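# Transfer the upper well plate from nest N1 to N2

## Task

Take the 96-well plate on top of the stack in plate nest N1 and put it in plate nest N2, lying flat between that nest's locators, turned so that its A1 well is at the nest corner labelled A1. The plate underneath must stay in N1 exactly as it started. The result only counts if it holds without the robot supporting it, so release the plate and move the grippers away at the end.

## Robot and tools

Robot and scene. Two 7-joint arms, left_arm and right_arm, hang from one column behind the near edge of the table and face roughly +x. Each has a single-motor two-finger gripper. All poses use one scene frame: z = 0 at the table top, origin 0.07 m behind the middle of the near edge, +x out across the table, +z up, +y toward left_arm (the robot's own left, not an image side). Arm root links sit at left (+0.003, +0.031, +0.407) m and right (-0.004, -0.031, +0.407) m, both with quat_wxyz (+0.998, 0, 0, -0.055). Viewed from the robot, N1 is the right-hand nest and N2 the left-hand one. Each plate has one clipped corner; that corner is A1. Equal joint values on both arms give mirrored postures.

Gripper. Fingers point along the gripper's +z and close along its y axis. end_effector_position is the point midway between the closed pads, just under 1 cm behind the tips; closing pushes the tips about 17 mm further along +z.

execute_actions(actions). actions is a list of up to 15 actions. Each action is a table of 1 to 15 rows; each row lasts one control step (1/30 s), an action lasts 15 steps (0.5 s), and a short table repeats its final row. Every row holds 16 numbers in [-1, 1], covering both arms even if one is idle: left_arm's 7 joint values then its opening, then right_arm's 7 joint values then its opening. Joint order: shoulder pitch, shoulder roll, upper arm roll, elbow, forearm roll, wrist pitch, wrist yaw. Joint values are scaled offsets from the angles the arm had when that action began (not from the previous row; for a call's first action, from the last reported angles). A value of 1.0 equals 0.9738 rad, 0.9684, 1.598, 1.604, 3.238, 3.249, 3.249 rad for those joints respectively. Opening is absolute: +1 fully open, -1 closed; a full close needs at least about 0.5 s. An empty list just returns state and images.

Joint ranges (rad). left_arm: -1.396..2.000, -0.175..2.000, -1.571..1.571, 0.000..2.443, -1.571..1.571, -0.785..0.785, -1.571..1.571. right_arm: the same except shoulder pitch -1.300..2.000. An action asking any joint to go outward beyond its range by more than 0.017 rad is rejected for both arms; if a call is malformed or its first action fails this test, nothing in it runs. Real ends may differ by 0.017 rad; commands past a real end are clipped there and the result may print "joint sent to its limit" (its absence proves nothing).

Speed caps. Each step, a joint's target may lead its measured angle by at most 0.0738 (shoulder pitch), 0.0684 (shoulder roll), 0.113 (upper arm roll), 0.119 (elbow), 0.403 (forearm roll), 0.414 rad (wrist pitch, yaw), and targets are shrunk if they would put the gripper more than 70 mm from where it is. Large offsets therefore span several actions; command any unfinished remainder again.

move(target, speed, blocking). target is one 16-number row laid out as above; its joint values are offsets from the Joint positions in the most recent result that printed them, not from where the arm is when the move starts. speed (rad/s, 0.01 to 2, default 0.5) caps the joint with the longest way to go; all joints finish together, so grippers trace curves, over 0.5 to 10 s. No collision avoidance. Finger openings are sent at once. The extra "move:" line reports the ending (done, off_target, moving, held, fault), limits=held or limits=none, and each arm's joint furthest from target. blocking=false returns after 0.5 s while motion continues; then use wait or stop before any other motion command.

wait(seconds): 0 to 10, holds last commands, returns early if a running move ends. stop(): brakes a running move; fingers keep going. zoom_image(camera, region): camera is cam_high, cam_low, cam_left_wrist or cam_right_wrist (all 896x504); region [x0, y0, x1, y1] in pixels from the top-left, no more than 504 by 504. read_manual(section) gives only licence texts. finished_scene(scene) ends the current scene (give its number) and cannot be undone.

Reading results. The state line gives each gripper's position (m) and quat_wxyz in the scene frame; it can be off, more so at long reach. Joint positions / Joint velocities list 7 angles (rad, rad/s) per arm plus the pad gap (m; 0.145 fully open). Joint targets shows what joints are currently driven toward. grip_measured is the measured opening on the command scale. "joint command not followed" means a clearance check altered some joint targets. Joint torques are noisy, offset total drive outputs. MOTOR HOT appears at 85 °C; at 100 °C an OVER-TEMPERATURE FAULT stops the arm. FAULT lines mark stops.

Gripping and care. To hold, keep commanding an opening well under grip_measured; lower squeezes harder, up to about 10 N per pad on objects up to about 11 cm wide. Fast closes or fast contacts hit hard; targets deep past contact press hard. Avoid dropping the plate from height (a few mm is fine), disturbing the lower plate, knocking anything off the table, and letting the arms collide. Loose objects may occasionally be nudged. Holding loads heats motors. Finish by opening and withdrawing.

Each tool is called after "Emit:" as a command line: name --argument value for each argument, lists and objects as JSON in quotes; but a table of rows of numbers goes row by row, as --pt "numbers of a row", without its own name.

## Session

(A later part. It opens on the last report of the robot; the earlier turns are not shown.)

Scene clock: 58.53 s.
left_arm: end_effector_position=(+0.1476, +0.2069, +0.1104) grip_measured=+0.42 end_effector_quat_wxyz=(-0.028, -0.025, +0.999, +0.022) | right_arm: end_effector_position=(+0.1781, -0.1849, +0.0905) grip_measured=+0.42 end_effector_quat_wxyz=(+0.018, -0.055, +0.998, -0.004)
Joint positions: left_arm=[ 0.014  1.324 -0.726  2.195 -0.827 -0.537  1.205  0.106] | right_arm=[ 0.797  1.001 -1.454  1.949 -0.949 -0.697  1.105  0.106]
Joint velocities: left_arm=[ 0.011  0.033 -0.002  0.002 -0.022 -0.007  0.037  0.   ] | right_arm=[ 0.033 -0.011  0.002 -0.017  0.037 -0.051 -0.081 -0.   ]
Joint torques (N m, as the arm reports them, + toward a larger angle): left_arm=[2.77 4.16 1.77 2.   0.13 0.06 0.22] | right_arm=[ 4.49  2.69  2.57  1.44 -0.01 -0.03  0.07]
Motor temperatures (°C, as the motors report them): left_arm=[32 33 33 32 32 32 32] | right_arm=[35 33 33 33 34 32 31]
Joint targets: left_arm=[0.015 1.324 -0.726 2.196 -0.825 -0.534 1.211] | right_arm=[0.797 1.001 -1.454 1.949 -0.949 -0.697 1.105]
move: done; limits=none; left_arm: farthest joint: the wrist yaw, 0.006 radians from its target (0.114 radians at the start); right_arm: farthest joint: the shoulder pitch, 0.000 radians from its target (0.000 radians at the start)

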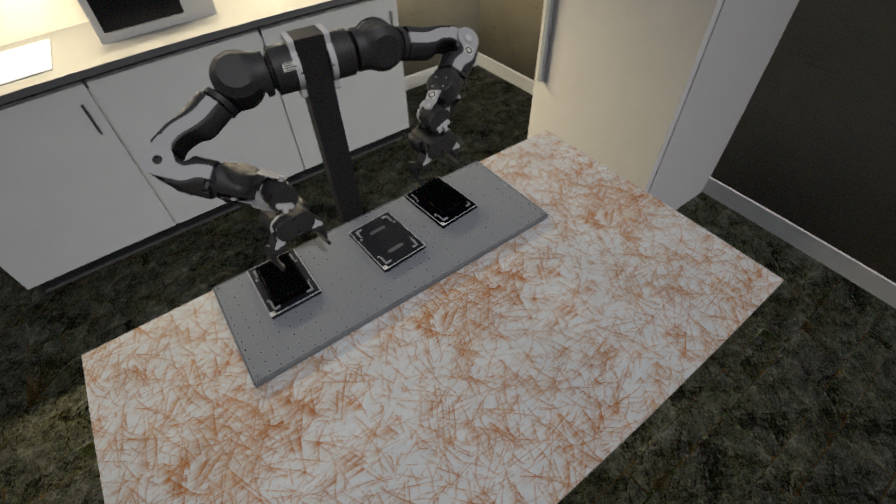

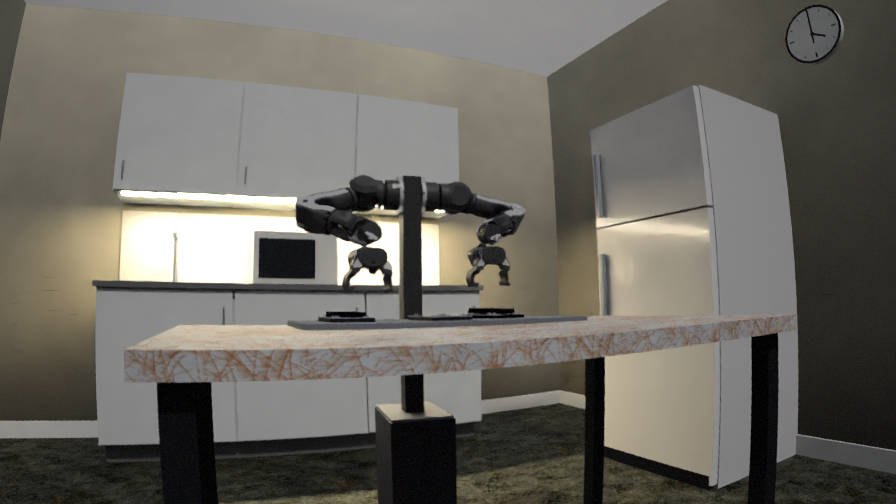

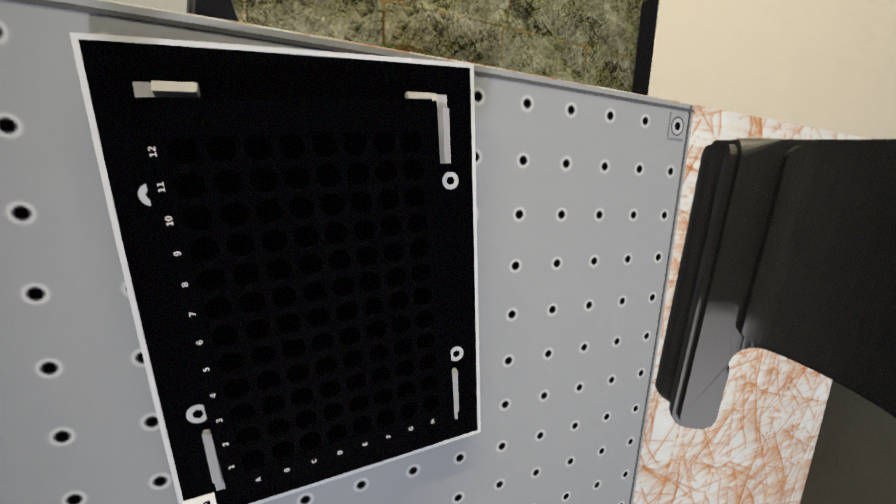

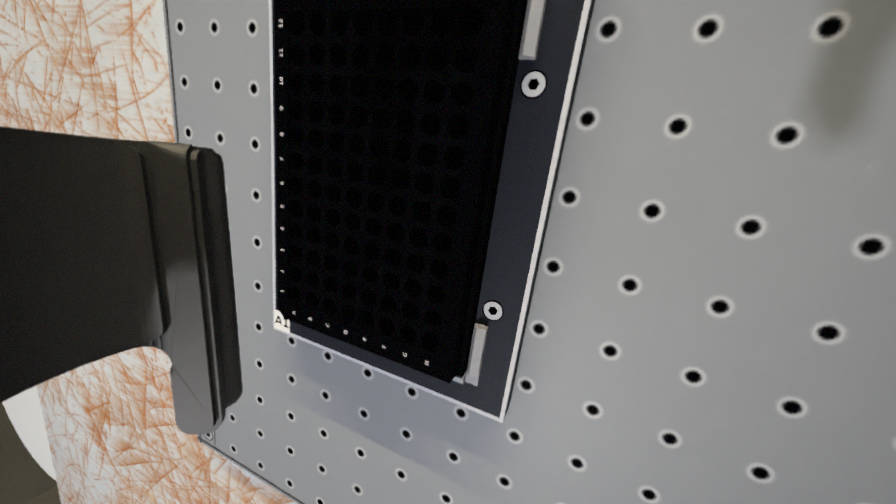

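Emit:
move --target '[0.03,-0.258,0,0.062,0,0.024,0.1,0.42,0,0,0,0,0,0,0,0.42]' --speed 0.4

Scene clock: 60.73 s.
left_arm: end_effector_position=(+0.1403, +0.1632, +0.1180) grip_measured=+0.42 end_effector_quat_wxyz=(-0.016, -0.016, +0.999, +0.025) | right_arm: end_effector_position=(+0.1781, -0.1849, +0.0905) grip_measured=+0.42 end_effector_quat_wxyz=(+0.018, -0.055, +0.998, -0.004)
Joint positions: left_arm=[ 0.041  1.075 -0.726  2.293 -0.828 -0.462  1.524  0.106] | right_arm=[ 0.797  1.001 -1.454  1.949 -0.949 -0.697  1.105  0.106]
Joint velocities: left_arm=[ 0.033 -0.055  0.002  0.002 -0.037  0.007 -0.007 -0.   ] | right_arm=[-0.055 -0.033 -0.012 -0.012 -0.066 -0.037 -0.007 -0.   ]
Joint torques (N m, as the arm reports them, + toward a larger angle): left_arm=[2.76 3.11 1.47 2.57 0.08 0.07 0.23] | right_arm=[ 4.5   2.68  2.58  1.43 -0.01 -0.03  0.07]
Motor temperatures (°C, as the motors report them): left_arm=[32 33 33 32 32 32 32] | right_arm=[35 33 33 33 34 32 31]
Joint targets: left_arm=[0.043 1.074 -0.726 2.295 -0.827 -0.459 1.530] | right_arm=[0.797 1.001 -1.454 1.949 -0.949 -0.697 1.105]
move: done; limits=none; left_arm: farthest joint: the wrist yaw, 0.005 radians from its target (0.325 radians at the start); right_arm: farthest joint: the shoulder pitch, 0.000 radians from its target (0.000 radians at the start)

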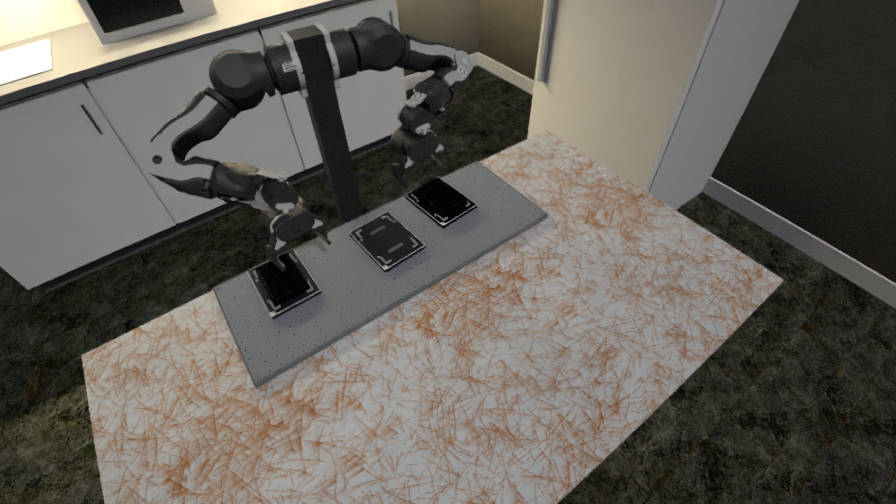

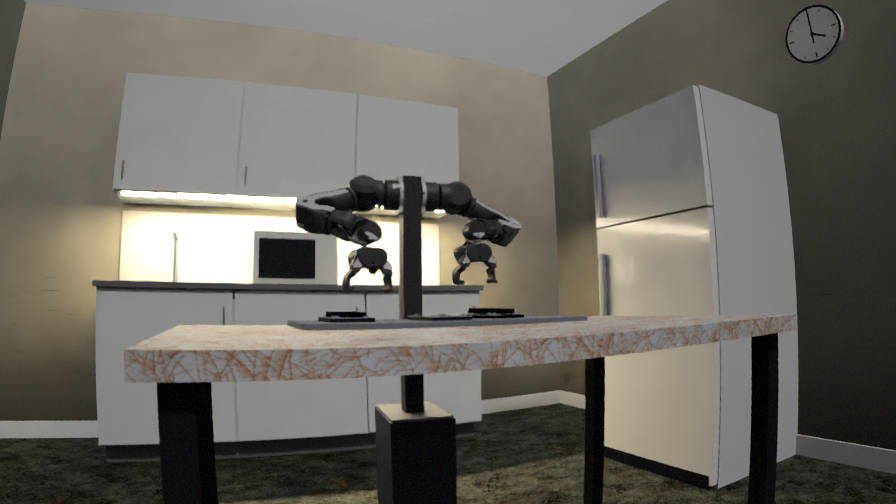

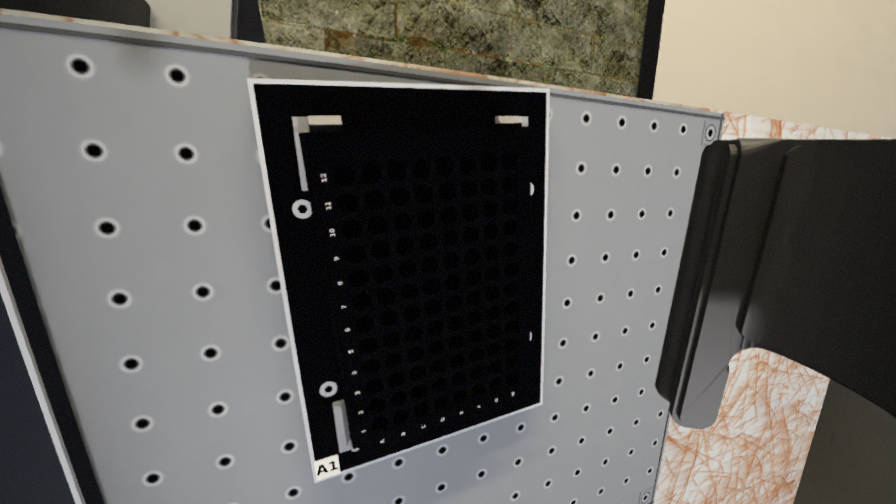

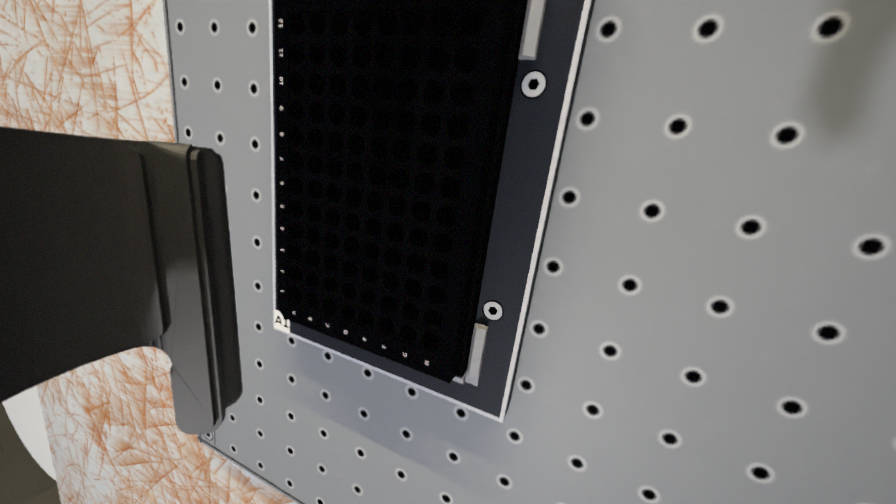

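Emit:
zoom_image --camera "cam_left_wrist" --region '[270,90,390,230]'

Emit:
zoom_image --camera "cam_left_wrist" --region '[300,370,400,480]'

Region (270, 90, 390, 230) of cam_left_wrist's 896x504 image, scaled by 3.600, with more detail than that image has; it fills the left 432 columns of this view, and the rest is white.

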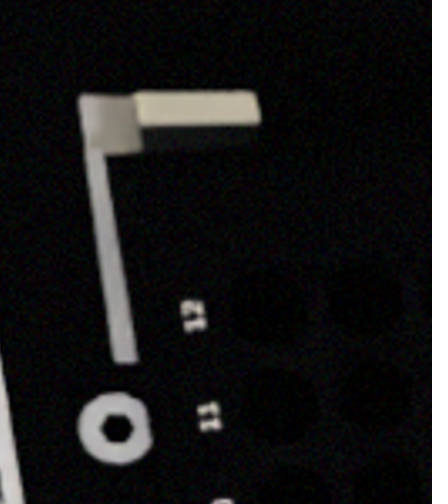

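Region (300, 370, 400, 480) of cam_left_wrist's 896x504 image, scaled by 4.582, with more detail than that image has; it fills the left 458 columns of this view, and the rest is white.

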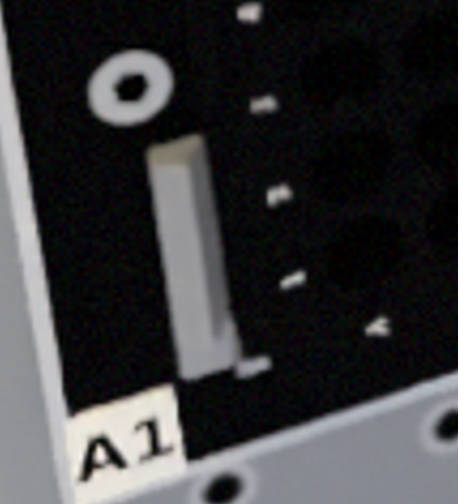

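Emit:
move --target '[-0.0596,0.093,0,-0.1733,-0.066,-0.0425,-0.138,0.42,0,0,0,0,0,0,0,0.42]' --speed 0.45

Scene clock: 63.33 s.
left_arm: end_effector_position=(+0.1678, +0.2022, +0.0727) grip_measured=+0.42 end_effector_quat_wxyz=(+0.001, -0.023, +1.000, +0.001) | right_arm: end_effector_position=(+0.1781, -0.1849, +0.0905) grip_measured=+0.42 end_effector_quat_wxyz=(+0.018, -0.055, +0.998, -0.004)
Joint positions: left_arm=[-0.015  1.164 -0.726  2.016 -1.039 -0.597  1.082  0.106] | right_arm=[ 0.797  1.001 -1.454  1.949 -0.949 -0.697  1.105  0.106]
Joint velocities: left_arm=[ 0.011  0.055 -0.002  0.022 -0.095 -0.037 -0.007  0.   ] | right_arm=[ 0.033 -0.033 -0.007  0.002  0.007  0.051 -0.051  0.   ]
Joint torques (N m, as the arm reports them, + toward a larger angle): left_arm=[ 2.38  4.28  1.85  1.82  0.03 -0.13 -0.16] | right_arm=[ 4.51  2.68  2.58  1.43 -0.01 -0.04  0.07]
Motor temperatures (°C, as the motors report them): left_arm=[32 33 33 32 32 32 32] | right_arm=[35 33 33 33 34 32 31]
Joint targets: left_arm=[-0.017 1.165 -0.726 2.015 -1.041 -0.600 1.076] | right_arm=[0.797 1.001 -1.454 1.949 -0.949 -0.697 1.105]
move: done; limits=none; left_arm: farthest joint: the wrist yaw, 0.006 radians from its target (0.449 radians at the start); right_arm: farthest joint: the shoulder pitch, 0.000 radians from its target (0.000 radians at the start)

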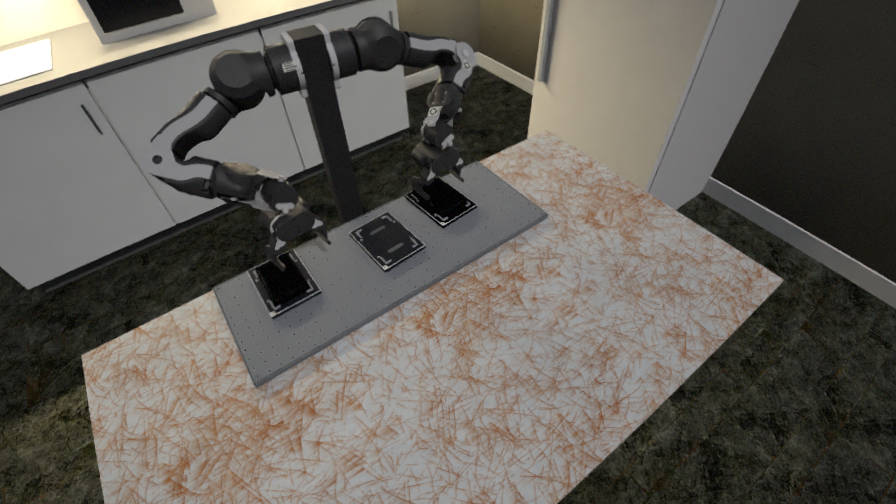

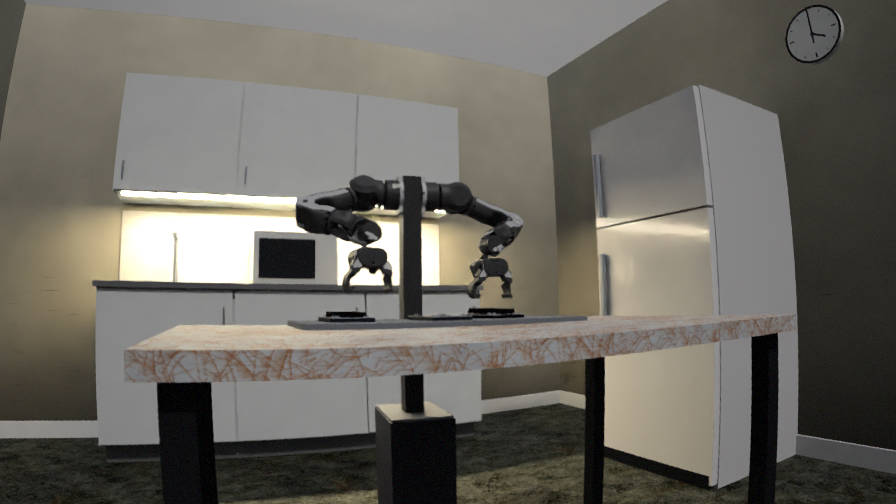

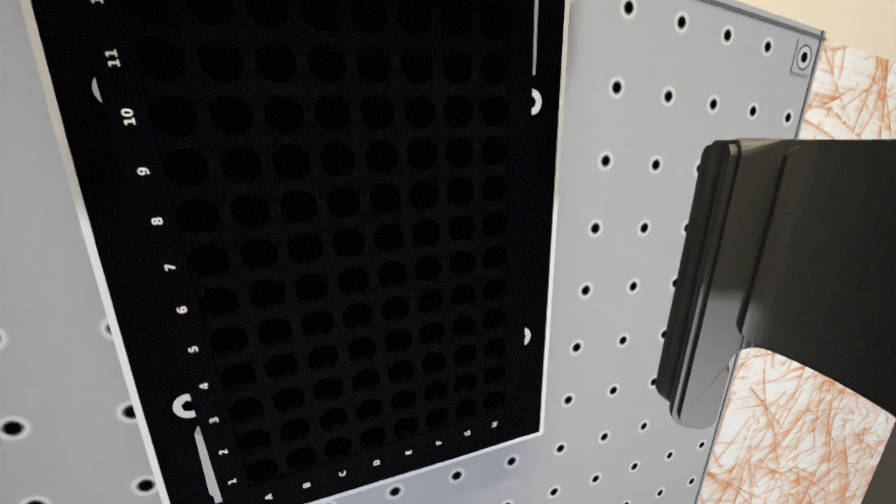

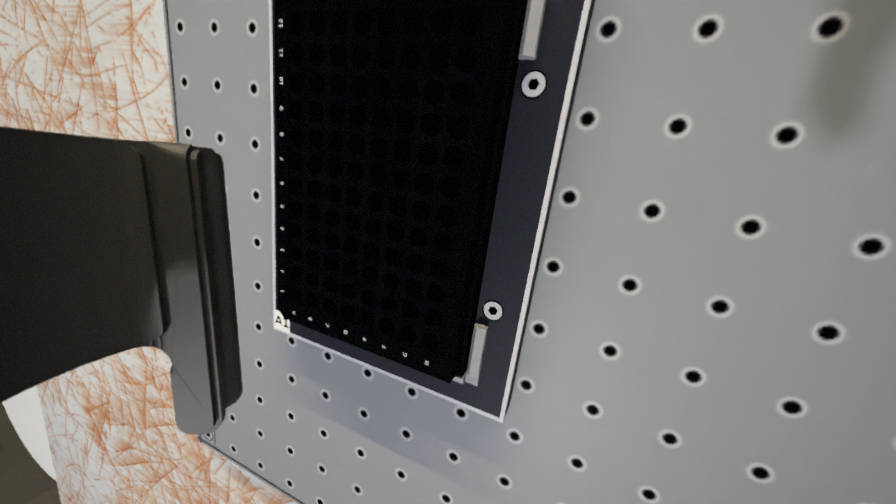

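Emit:
move --target '[-0.0515,-0.151,0,-0.1045,-0.056,-0.0095,-0.0292,0.42,0,0,0,0,0,0,0,0.42]' --speed 0.12

Scene clock: 65.33 s.
left_arm: end_effector_position=(+0.1670, +0.2015, +0.0331) grip_measured=+0.42 end_effector_quat_wxyz=(+0.002, -0.028, +1.000, +0.002) | right_arm: end_effector_position=(+0.1781, -0.1849, +0.0905) grip_measured=+0.42 end_effector_quat_wxyz=(+0.018, -0.055, +0.998, -0.004)
Joint positions: left_arm=[-0.064  1.019 -0.726  1.851 -1.219 -0.625  0.992  0.106] | right_arm=[ 0.797  1.001 -1.454  1.949 -0.949 -0.697  1.105  0.106]
Joint velocities: left_arm=[-0.033 -0.033  0.012  0.002 -0.022 -0.007 -0.081  0.   ] | right_arm=[-0.011  0.011  0.007 -0.007  0.007  0.037 -0.081  0.   ]
Joint torques (N m, as the arm reports them, + toward a larger angle): left_arm=[ 2.39  3.47  1.71  1.85  0.03 -0.14 -0.14] | right_arm=[ 4.5   2.68  2.58  1.42  0.   -0.03  0.07]
Motor temperatures (°C, as the motors report them): left_arm=[32 33 33 32 32 32 32] | right_arm=[35 33 33 33 34 32 31]
Joint targets: left_arm=[-0.065 1.018 -0.726 1.849 -1.221 -0.628 0.987] | right_arm=[0.797 1.001 -1.454 1.949 -0.949 -0.697 1.105]
move: done; limits=none; left_arm: farthest joint: the wrist yaw, 0.005 radians from its target (0.094 radians at the start); right_arm: farthest joint: the shoulder pitch, 0.000 radians from its target (0.000 radians at the start)

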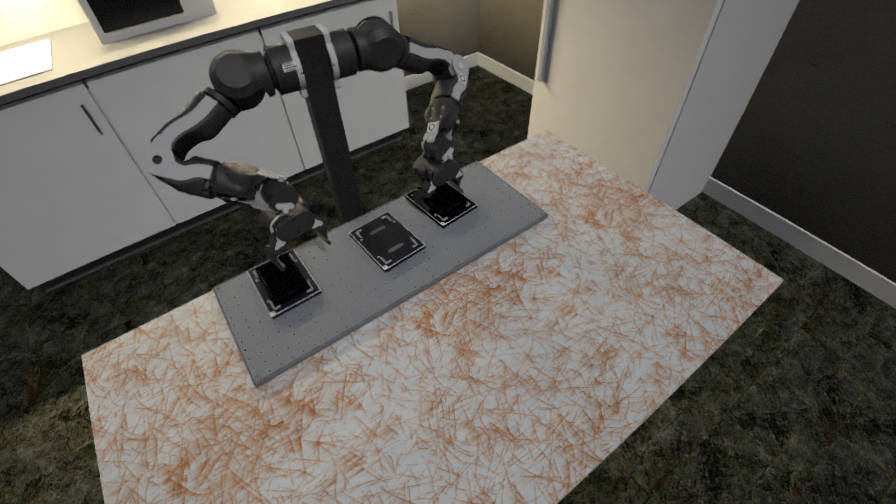

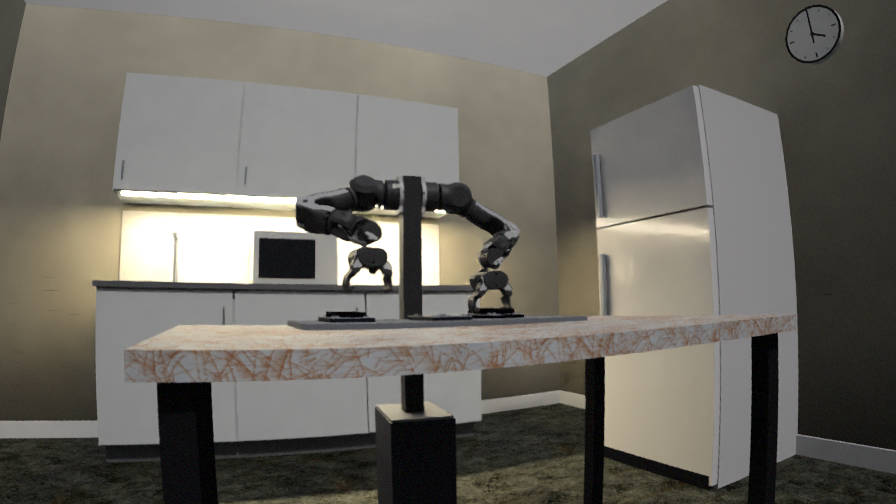

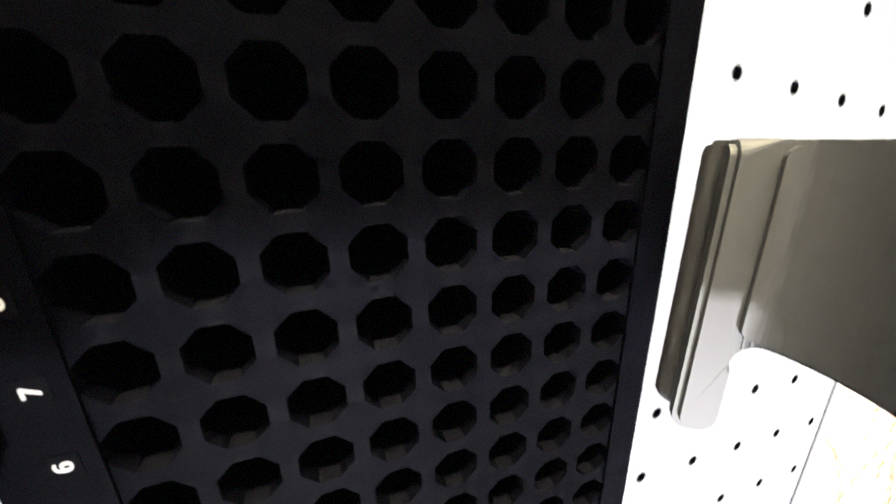

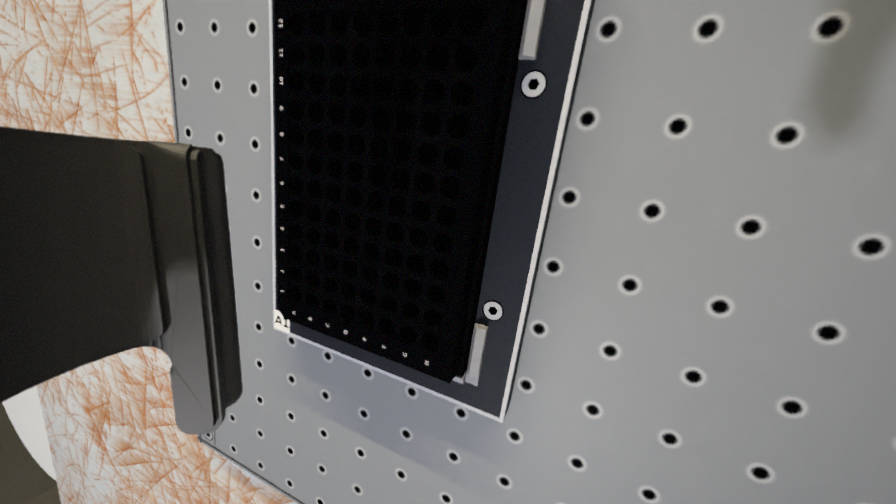

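Close gradually, then reopen.

Emit:
execute_actions --actions '[[[0,0,0,0,0,0,0,0.3,0,0,0,0,0,0,0,0.42],[0,0,0,0,0,0,0,0.3,0,0,0,0,0,0,0,0.42],[0,0,0,0,0,0,0,0.26,0,0,0,0,0,0,0,0.42],[0,0,0,0,0,0,0,0.24,0,0,0,0,0,0,0,0.42],[0,0,0,0,0,0,0,0.22,0,0,0,0,0,0,0,0.42],[0,0,0,0,0,0,0,0.2,0,0,0,0,0,0,0,0.42],[0,0,0,0,0,0,0,0.18,0,0,0,0,0,0,0,0.42],[0,0,0,0,0,0,0,0.16,0,0,0,0,0,0,0,0.42],[0,0,0,0,0,0,0,0.14,0,0,0,0,0,0,0,0.42],[0,0,0,0,0,0,0,0.12,0,0,0,0,0,0,0,0.42],[0,0,0,0,0,0,0,0.09,0,0,0,0,0,0,0,0.42],[0,0,0,0,0,0,0,0.06,0,0,0,0,0,0,0,0.42],[0,0,0,0,0,0,0,0.02,0,0,0,0,0,0,0,0.42],[0,0,0,0,0,0,0,-0.05,0,0,0,0,0,0,0,0.42],[0,0,0,0,0,0,0,-0.12,0,0,0,0,0,0,0,0.42]],[[0,0,0,0,0,0,0,-0.15,0,0,0,0,0,0,0,0.42]]]'

Emit:
zoom_image --camera "cam_high" --region '[400,175,480,230]'

Emit:
zoom_image --camera "cam_low" --region '[465,285,535,330]'

Scene clock: 66.63 s.
left_arm: end_effector_position=(+0.1670, +0.2014, +0.0331) grip_measured=+0.14 end_effector_quat_wxyz=(+0.002, -0.028, +1.000, +0.002) | right_arm: end_effector_position=(+0.1781, -0.1849, +0.0905) grip_measured=+0.42 end_effector_quat_wxyz=(+0.018, -0.055, +0.998, -0.004)
Joint positions: left_arm=[-0.064  1.019 -0.726  1.851 -1.219 -0.625  0.992  0.086] | right_arm=[ 0.797  1.001 -1.454  1.949 -0.949 -0.697  1.105  0.106]
Joint velocities: left_arm=[ 0.011  0.033 -0.007 -0.012 -0.007 -0.066 -0.081 -0.   ] | right_arm=[-0.011 -0.121  0.012 -0.007 -0.081  0.022  0.037 -0.   ]
Joint torques (N m, as the arm reports them, + toward a larger angle): left_arm=[ 2.62  3.75  1.76  2.18  0.08 -0.04  0.02] | right_arm=[ 4.5   2.68  2.58  1.43 -0.01 -0.04  0.07]
Motor temperatures (°C, as the motors report them): left_arm=[32 33 33 32 32 32 32] | right_arm=[35 33 33 33 34 32 31]
Joint targets: left_arm=[-0.064 1.019 -0.726 1.851 -1.219 -0.625 0.992] | right_arm=[0.797 1.001 -1.454 1.949 -0.949 -0.697 1.105]

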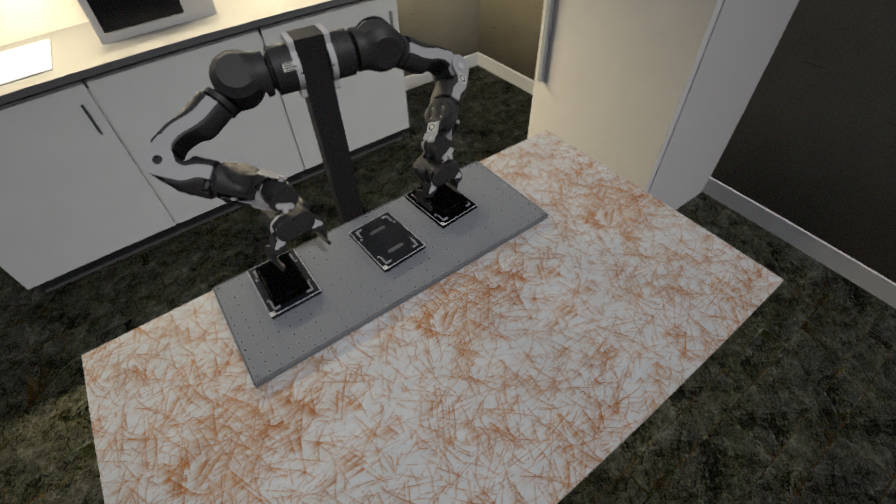

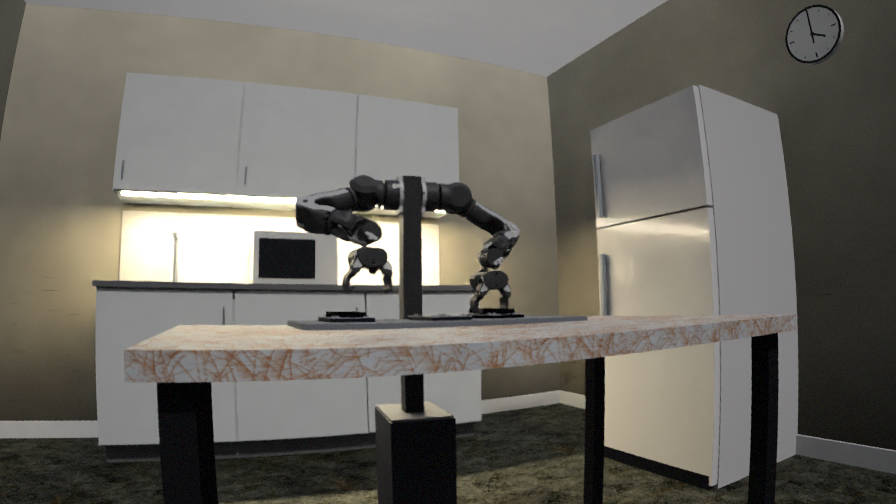

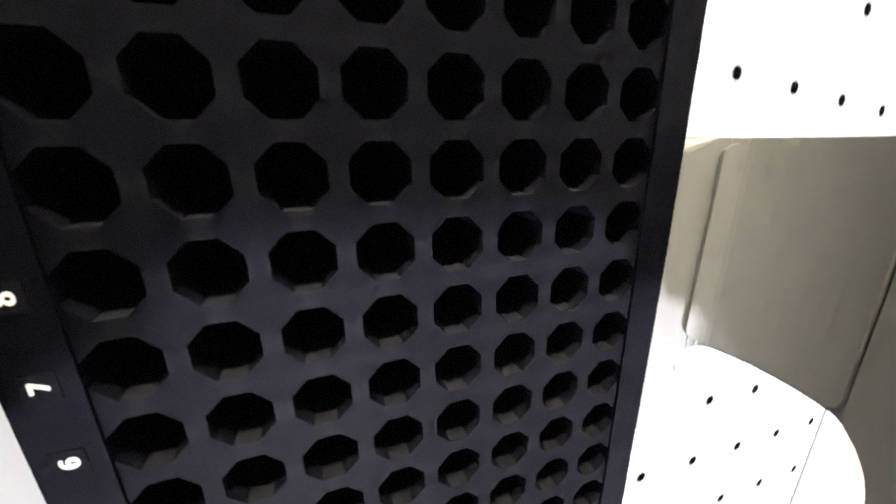

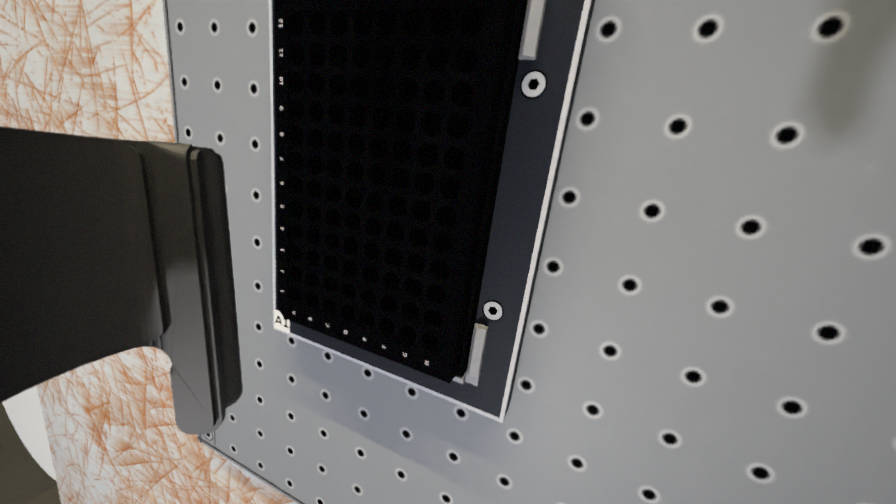

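Region (400, 175, 480, 230) of cam_high's 896x504 image, scaled by 6.300, with more detail than that image has; it fills the top 346 rows of this view, and the rest is white.

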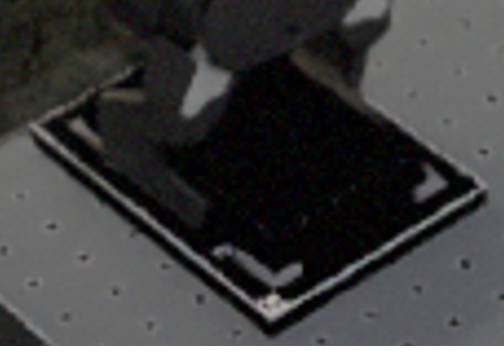

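Region (465, 285, 535, 330) of cam_low's 896x504 image, scaled by 7.200, with more detail than that image has; it fills the top 324 rows of this view, and the rest is white.

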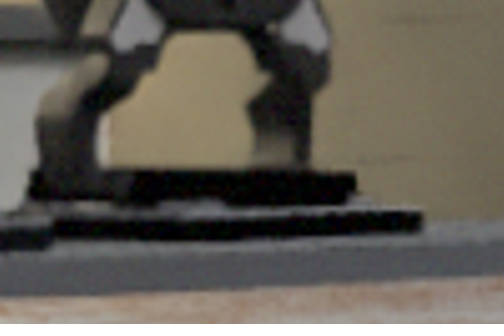

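Emit:
move --target '[0,0,0,0,0,0,0,0.42,0,0,0,0,0,0,0,0.42]'

Emit:
move --target '[0.051,0.151,0,0.106,0.057,0.011,0.029,0.42,0,0,0,0,0,0,0,0.42]' --speed 0.2

Emit:
zoom_image --camera "cam_low" --region '[465,285,535,330]'

Emit:
zoom_image --camera "cam_high" --region '[400,175,480,230]'

Scene clock: 67.57 s.
left_arm: end_effector_position=(+0.1670, +0.2014, +0.0331) grip_measured=+0.42 end_effector_quat_wxyz=(+0.002, -0.028, +1.000, +0.002) | right_arm: end_effector_position=(+0.1781, -0.1849, +0.0905) grip_measured=+0.42 end_effector_quat_wxyz=(+0.018, -0.055, +0.998, -0.004)
Joint positions: left_arm=[-0.064  1.019 -0.726  1.851 -1.219 -0.625  0.992  0.106] | right_arm=[ 0.797  1.001 -1.454  1.949 -0.949 -0.697  1.105  0.106]
Joint velocities: left_arm=[-0.055  0.011 -0.017 -0.022 -0.066  0.007  0.066  0.   ] | right_arm=[-0.099 -0.033 -0.002 -0.012 -0.066 -0.037  0.007 -0.   ]
Joint torques (N m, as the arm reports them, + toward a larger angle): left_arm=[ 2.52  3.84  1.63  2.24  0.06 -0.03  0.04] | right_arm=[ 4.5   2.68  2.58  1.44 -0.01 -0.03  0.07]
Motor temperatures (°C, as the motors report them): left_arm=[32 33 33 32 32 32 32] | right_arm=[35 33 33 33 34 32 31]
Joint targets: left_arm=[-0.064 1.019 -0.726 1.851 -1.219 -0.625 0.992] | right_arm=[0.797 1.001 -1.454 1.949 -0.949 -0.697 1.105]
move: done; limits=none; left_arm: farthest joint: the shoulder pitch, 0.000 radians from its target (0.000 radians at the start); right_arm: farthest joint: the shoulder pitch, 0.000 radians from its target (0.000 radians at the start)

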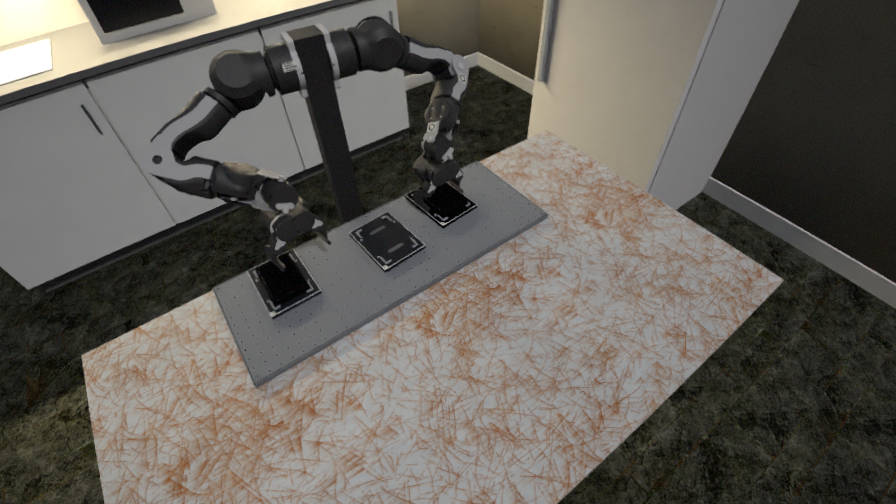

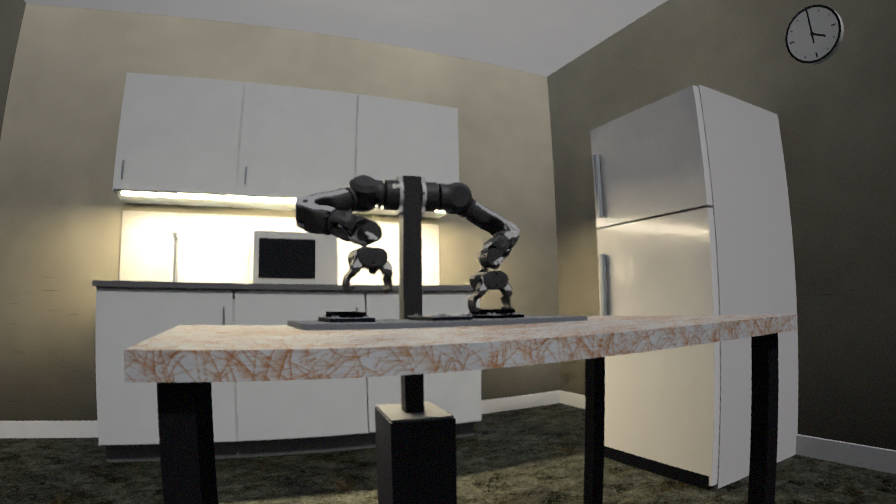

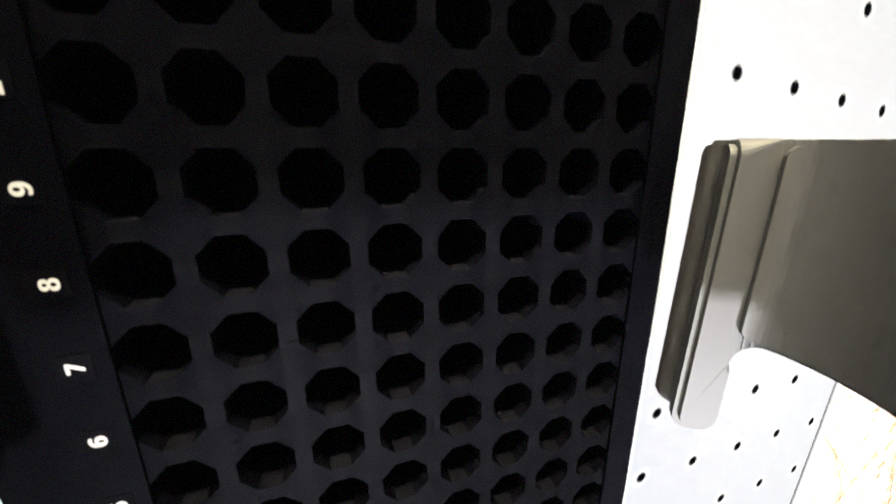

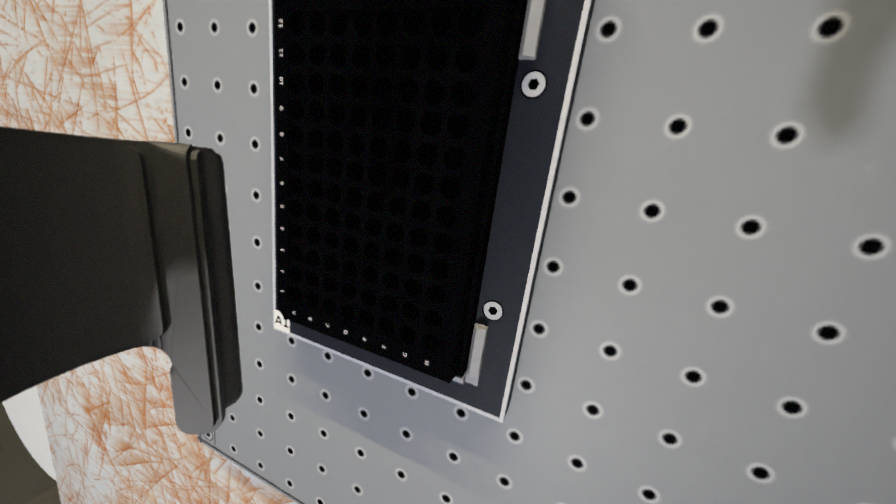

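Scene clock: 68.80 s.
left_arm: end_effector_position=(+0.1677, +0.2011, +0.0733) grip_measured=+0.42 end_effector_quat_wxyz=(+0.001, -0.024, +1.000, -0.001) | right_arm: end_effector_position=(+0.1781, -0.1849, +0.0905) grip_measured=+0.42 end_effector_quat_wxyz=(+0.018, -0.055, +0.998, -0.004)
Joint positions: left_arm=[-0.015  1.165 -0.726  2.02  -1.036 -0.592  1.081  0.106] | right_arm=[ 0.797  1.001 -1.454  1.949 -0.949 -0.697  1.105  0.106]
Joint velocities: left_arm=[-0.033  0.033  0.017  0.002  0.007  0.007  0.007  0.   ] | right_arm=[-0.033  0.033 -0.007  0.017 -0.022  0.037  0.022 -0.   ]
Joint torques (N m, as the arm reports them, + toward a larger angle): left_arm=[2.92 4.06 1.84 2.29 0.13 0.05 0.21] | right_arm=[ 4.5   2.68  2.57  1.43 -0.01 -0.03  0.07]
Motor temperatures (°C, as the motors report them): left_arm=[32 33 33 32 32 32 32] | right_arm=[35 33 33 33 34 32 31]
Joint targets: left_arm=[-0.015 1.165 -0.726 2.021 -1.034 -0.589 1.086] | right_arm=[0.797 1.001 -1.454 1.949 -0.949 -0.697 1.105]
move: done; limits=none; left_arm: farthest joint: the wrist yaw, 0.005 radians from its target (0.094 radians at the start); right_arm: farthest joint: the shoulder pitch, 0.000 radians from its target (0.000 radians at the start)

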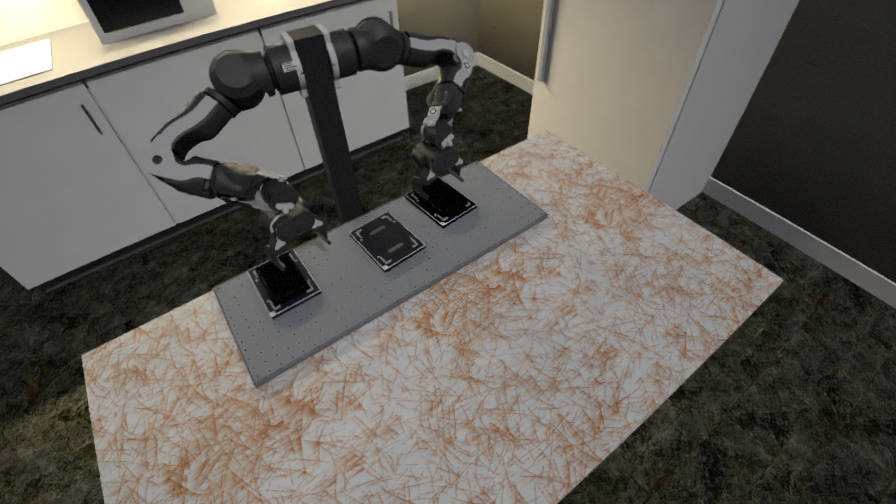

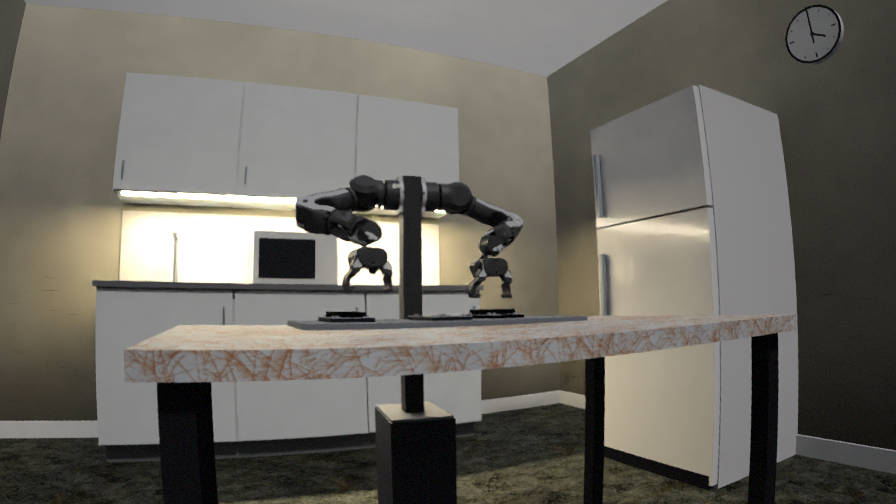

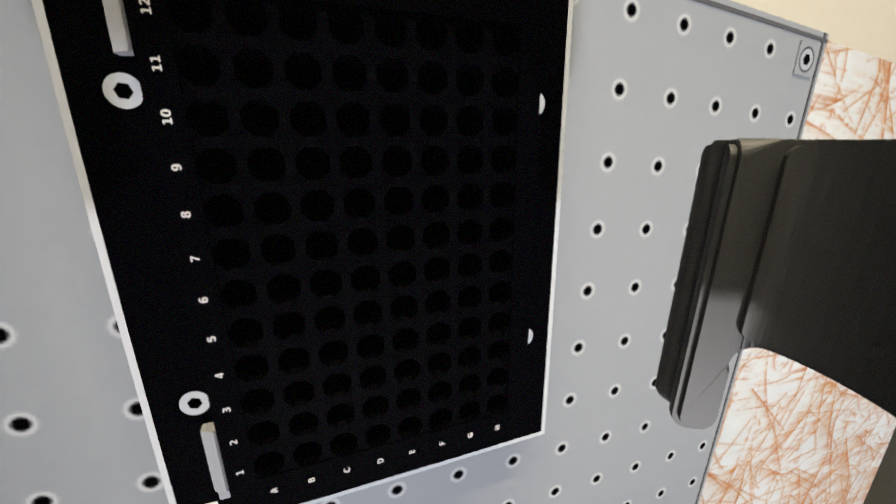

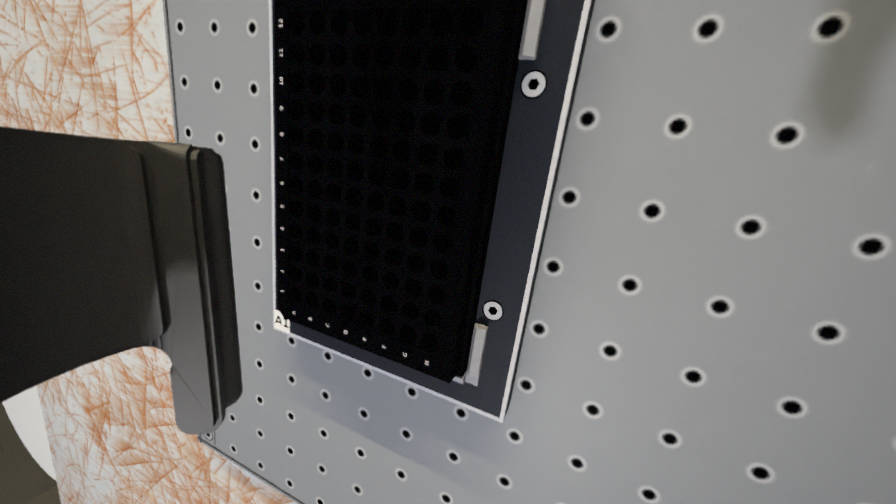

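Region (465, 285, 535, 330) of cam_low's 896x504 image, scaled by 7.200, with more detail than that image has; it fills the top 324 rows of this view, and the rest is white.

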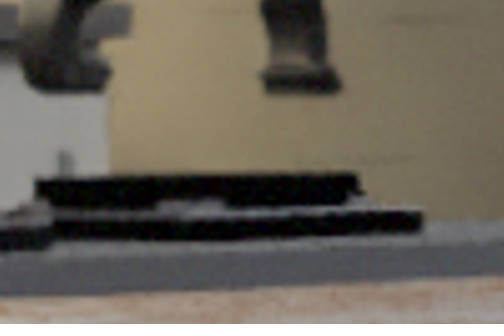

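Region (400, 175, 480, 230) of cam_high's 896x504 image, scaled by 6.300, with more detail than that image has; it fills the top 346 rows of this view, and the rest is white.

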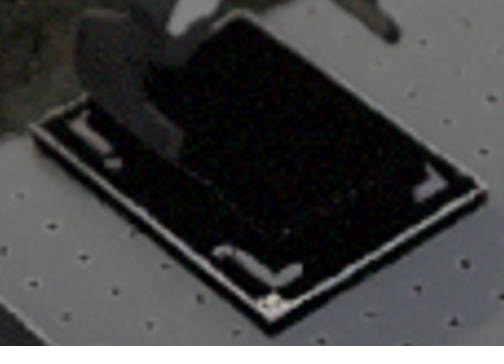

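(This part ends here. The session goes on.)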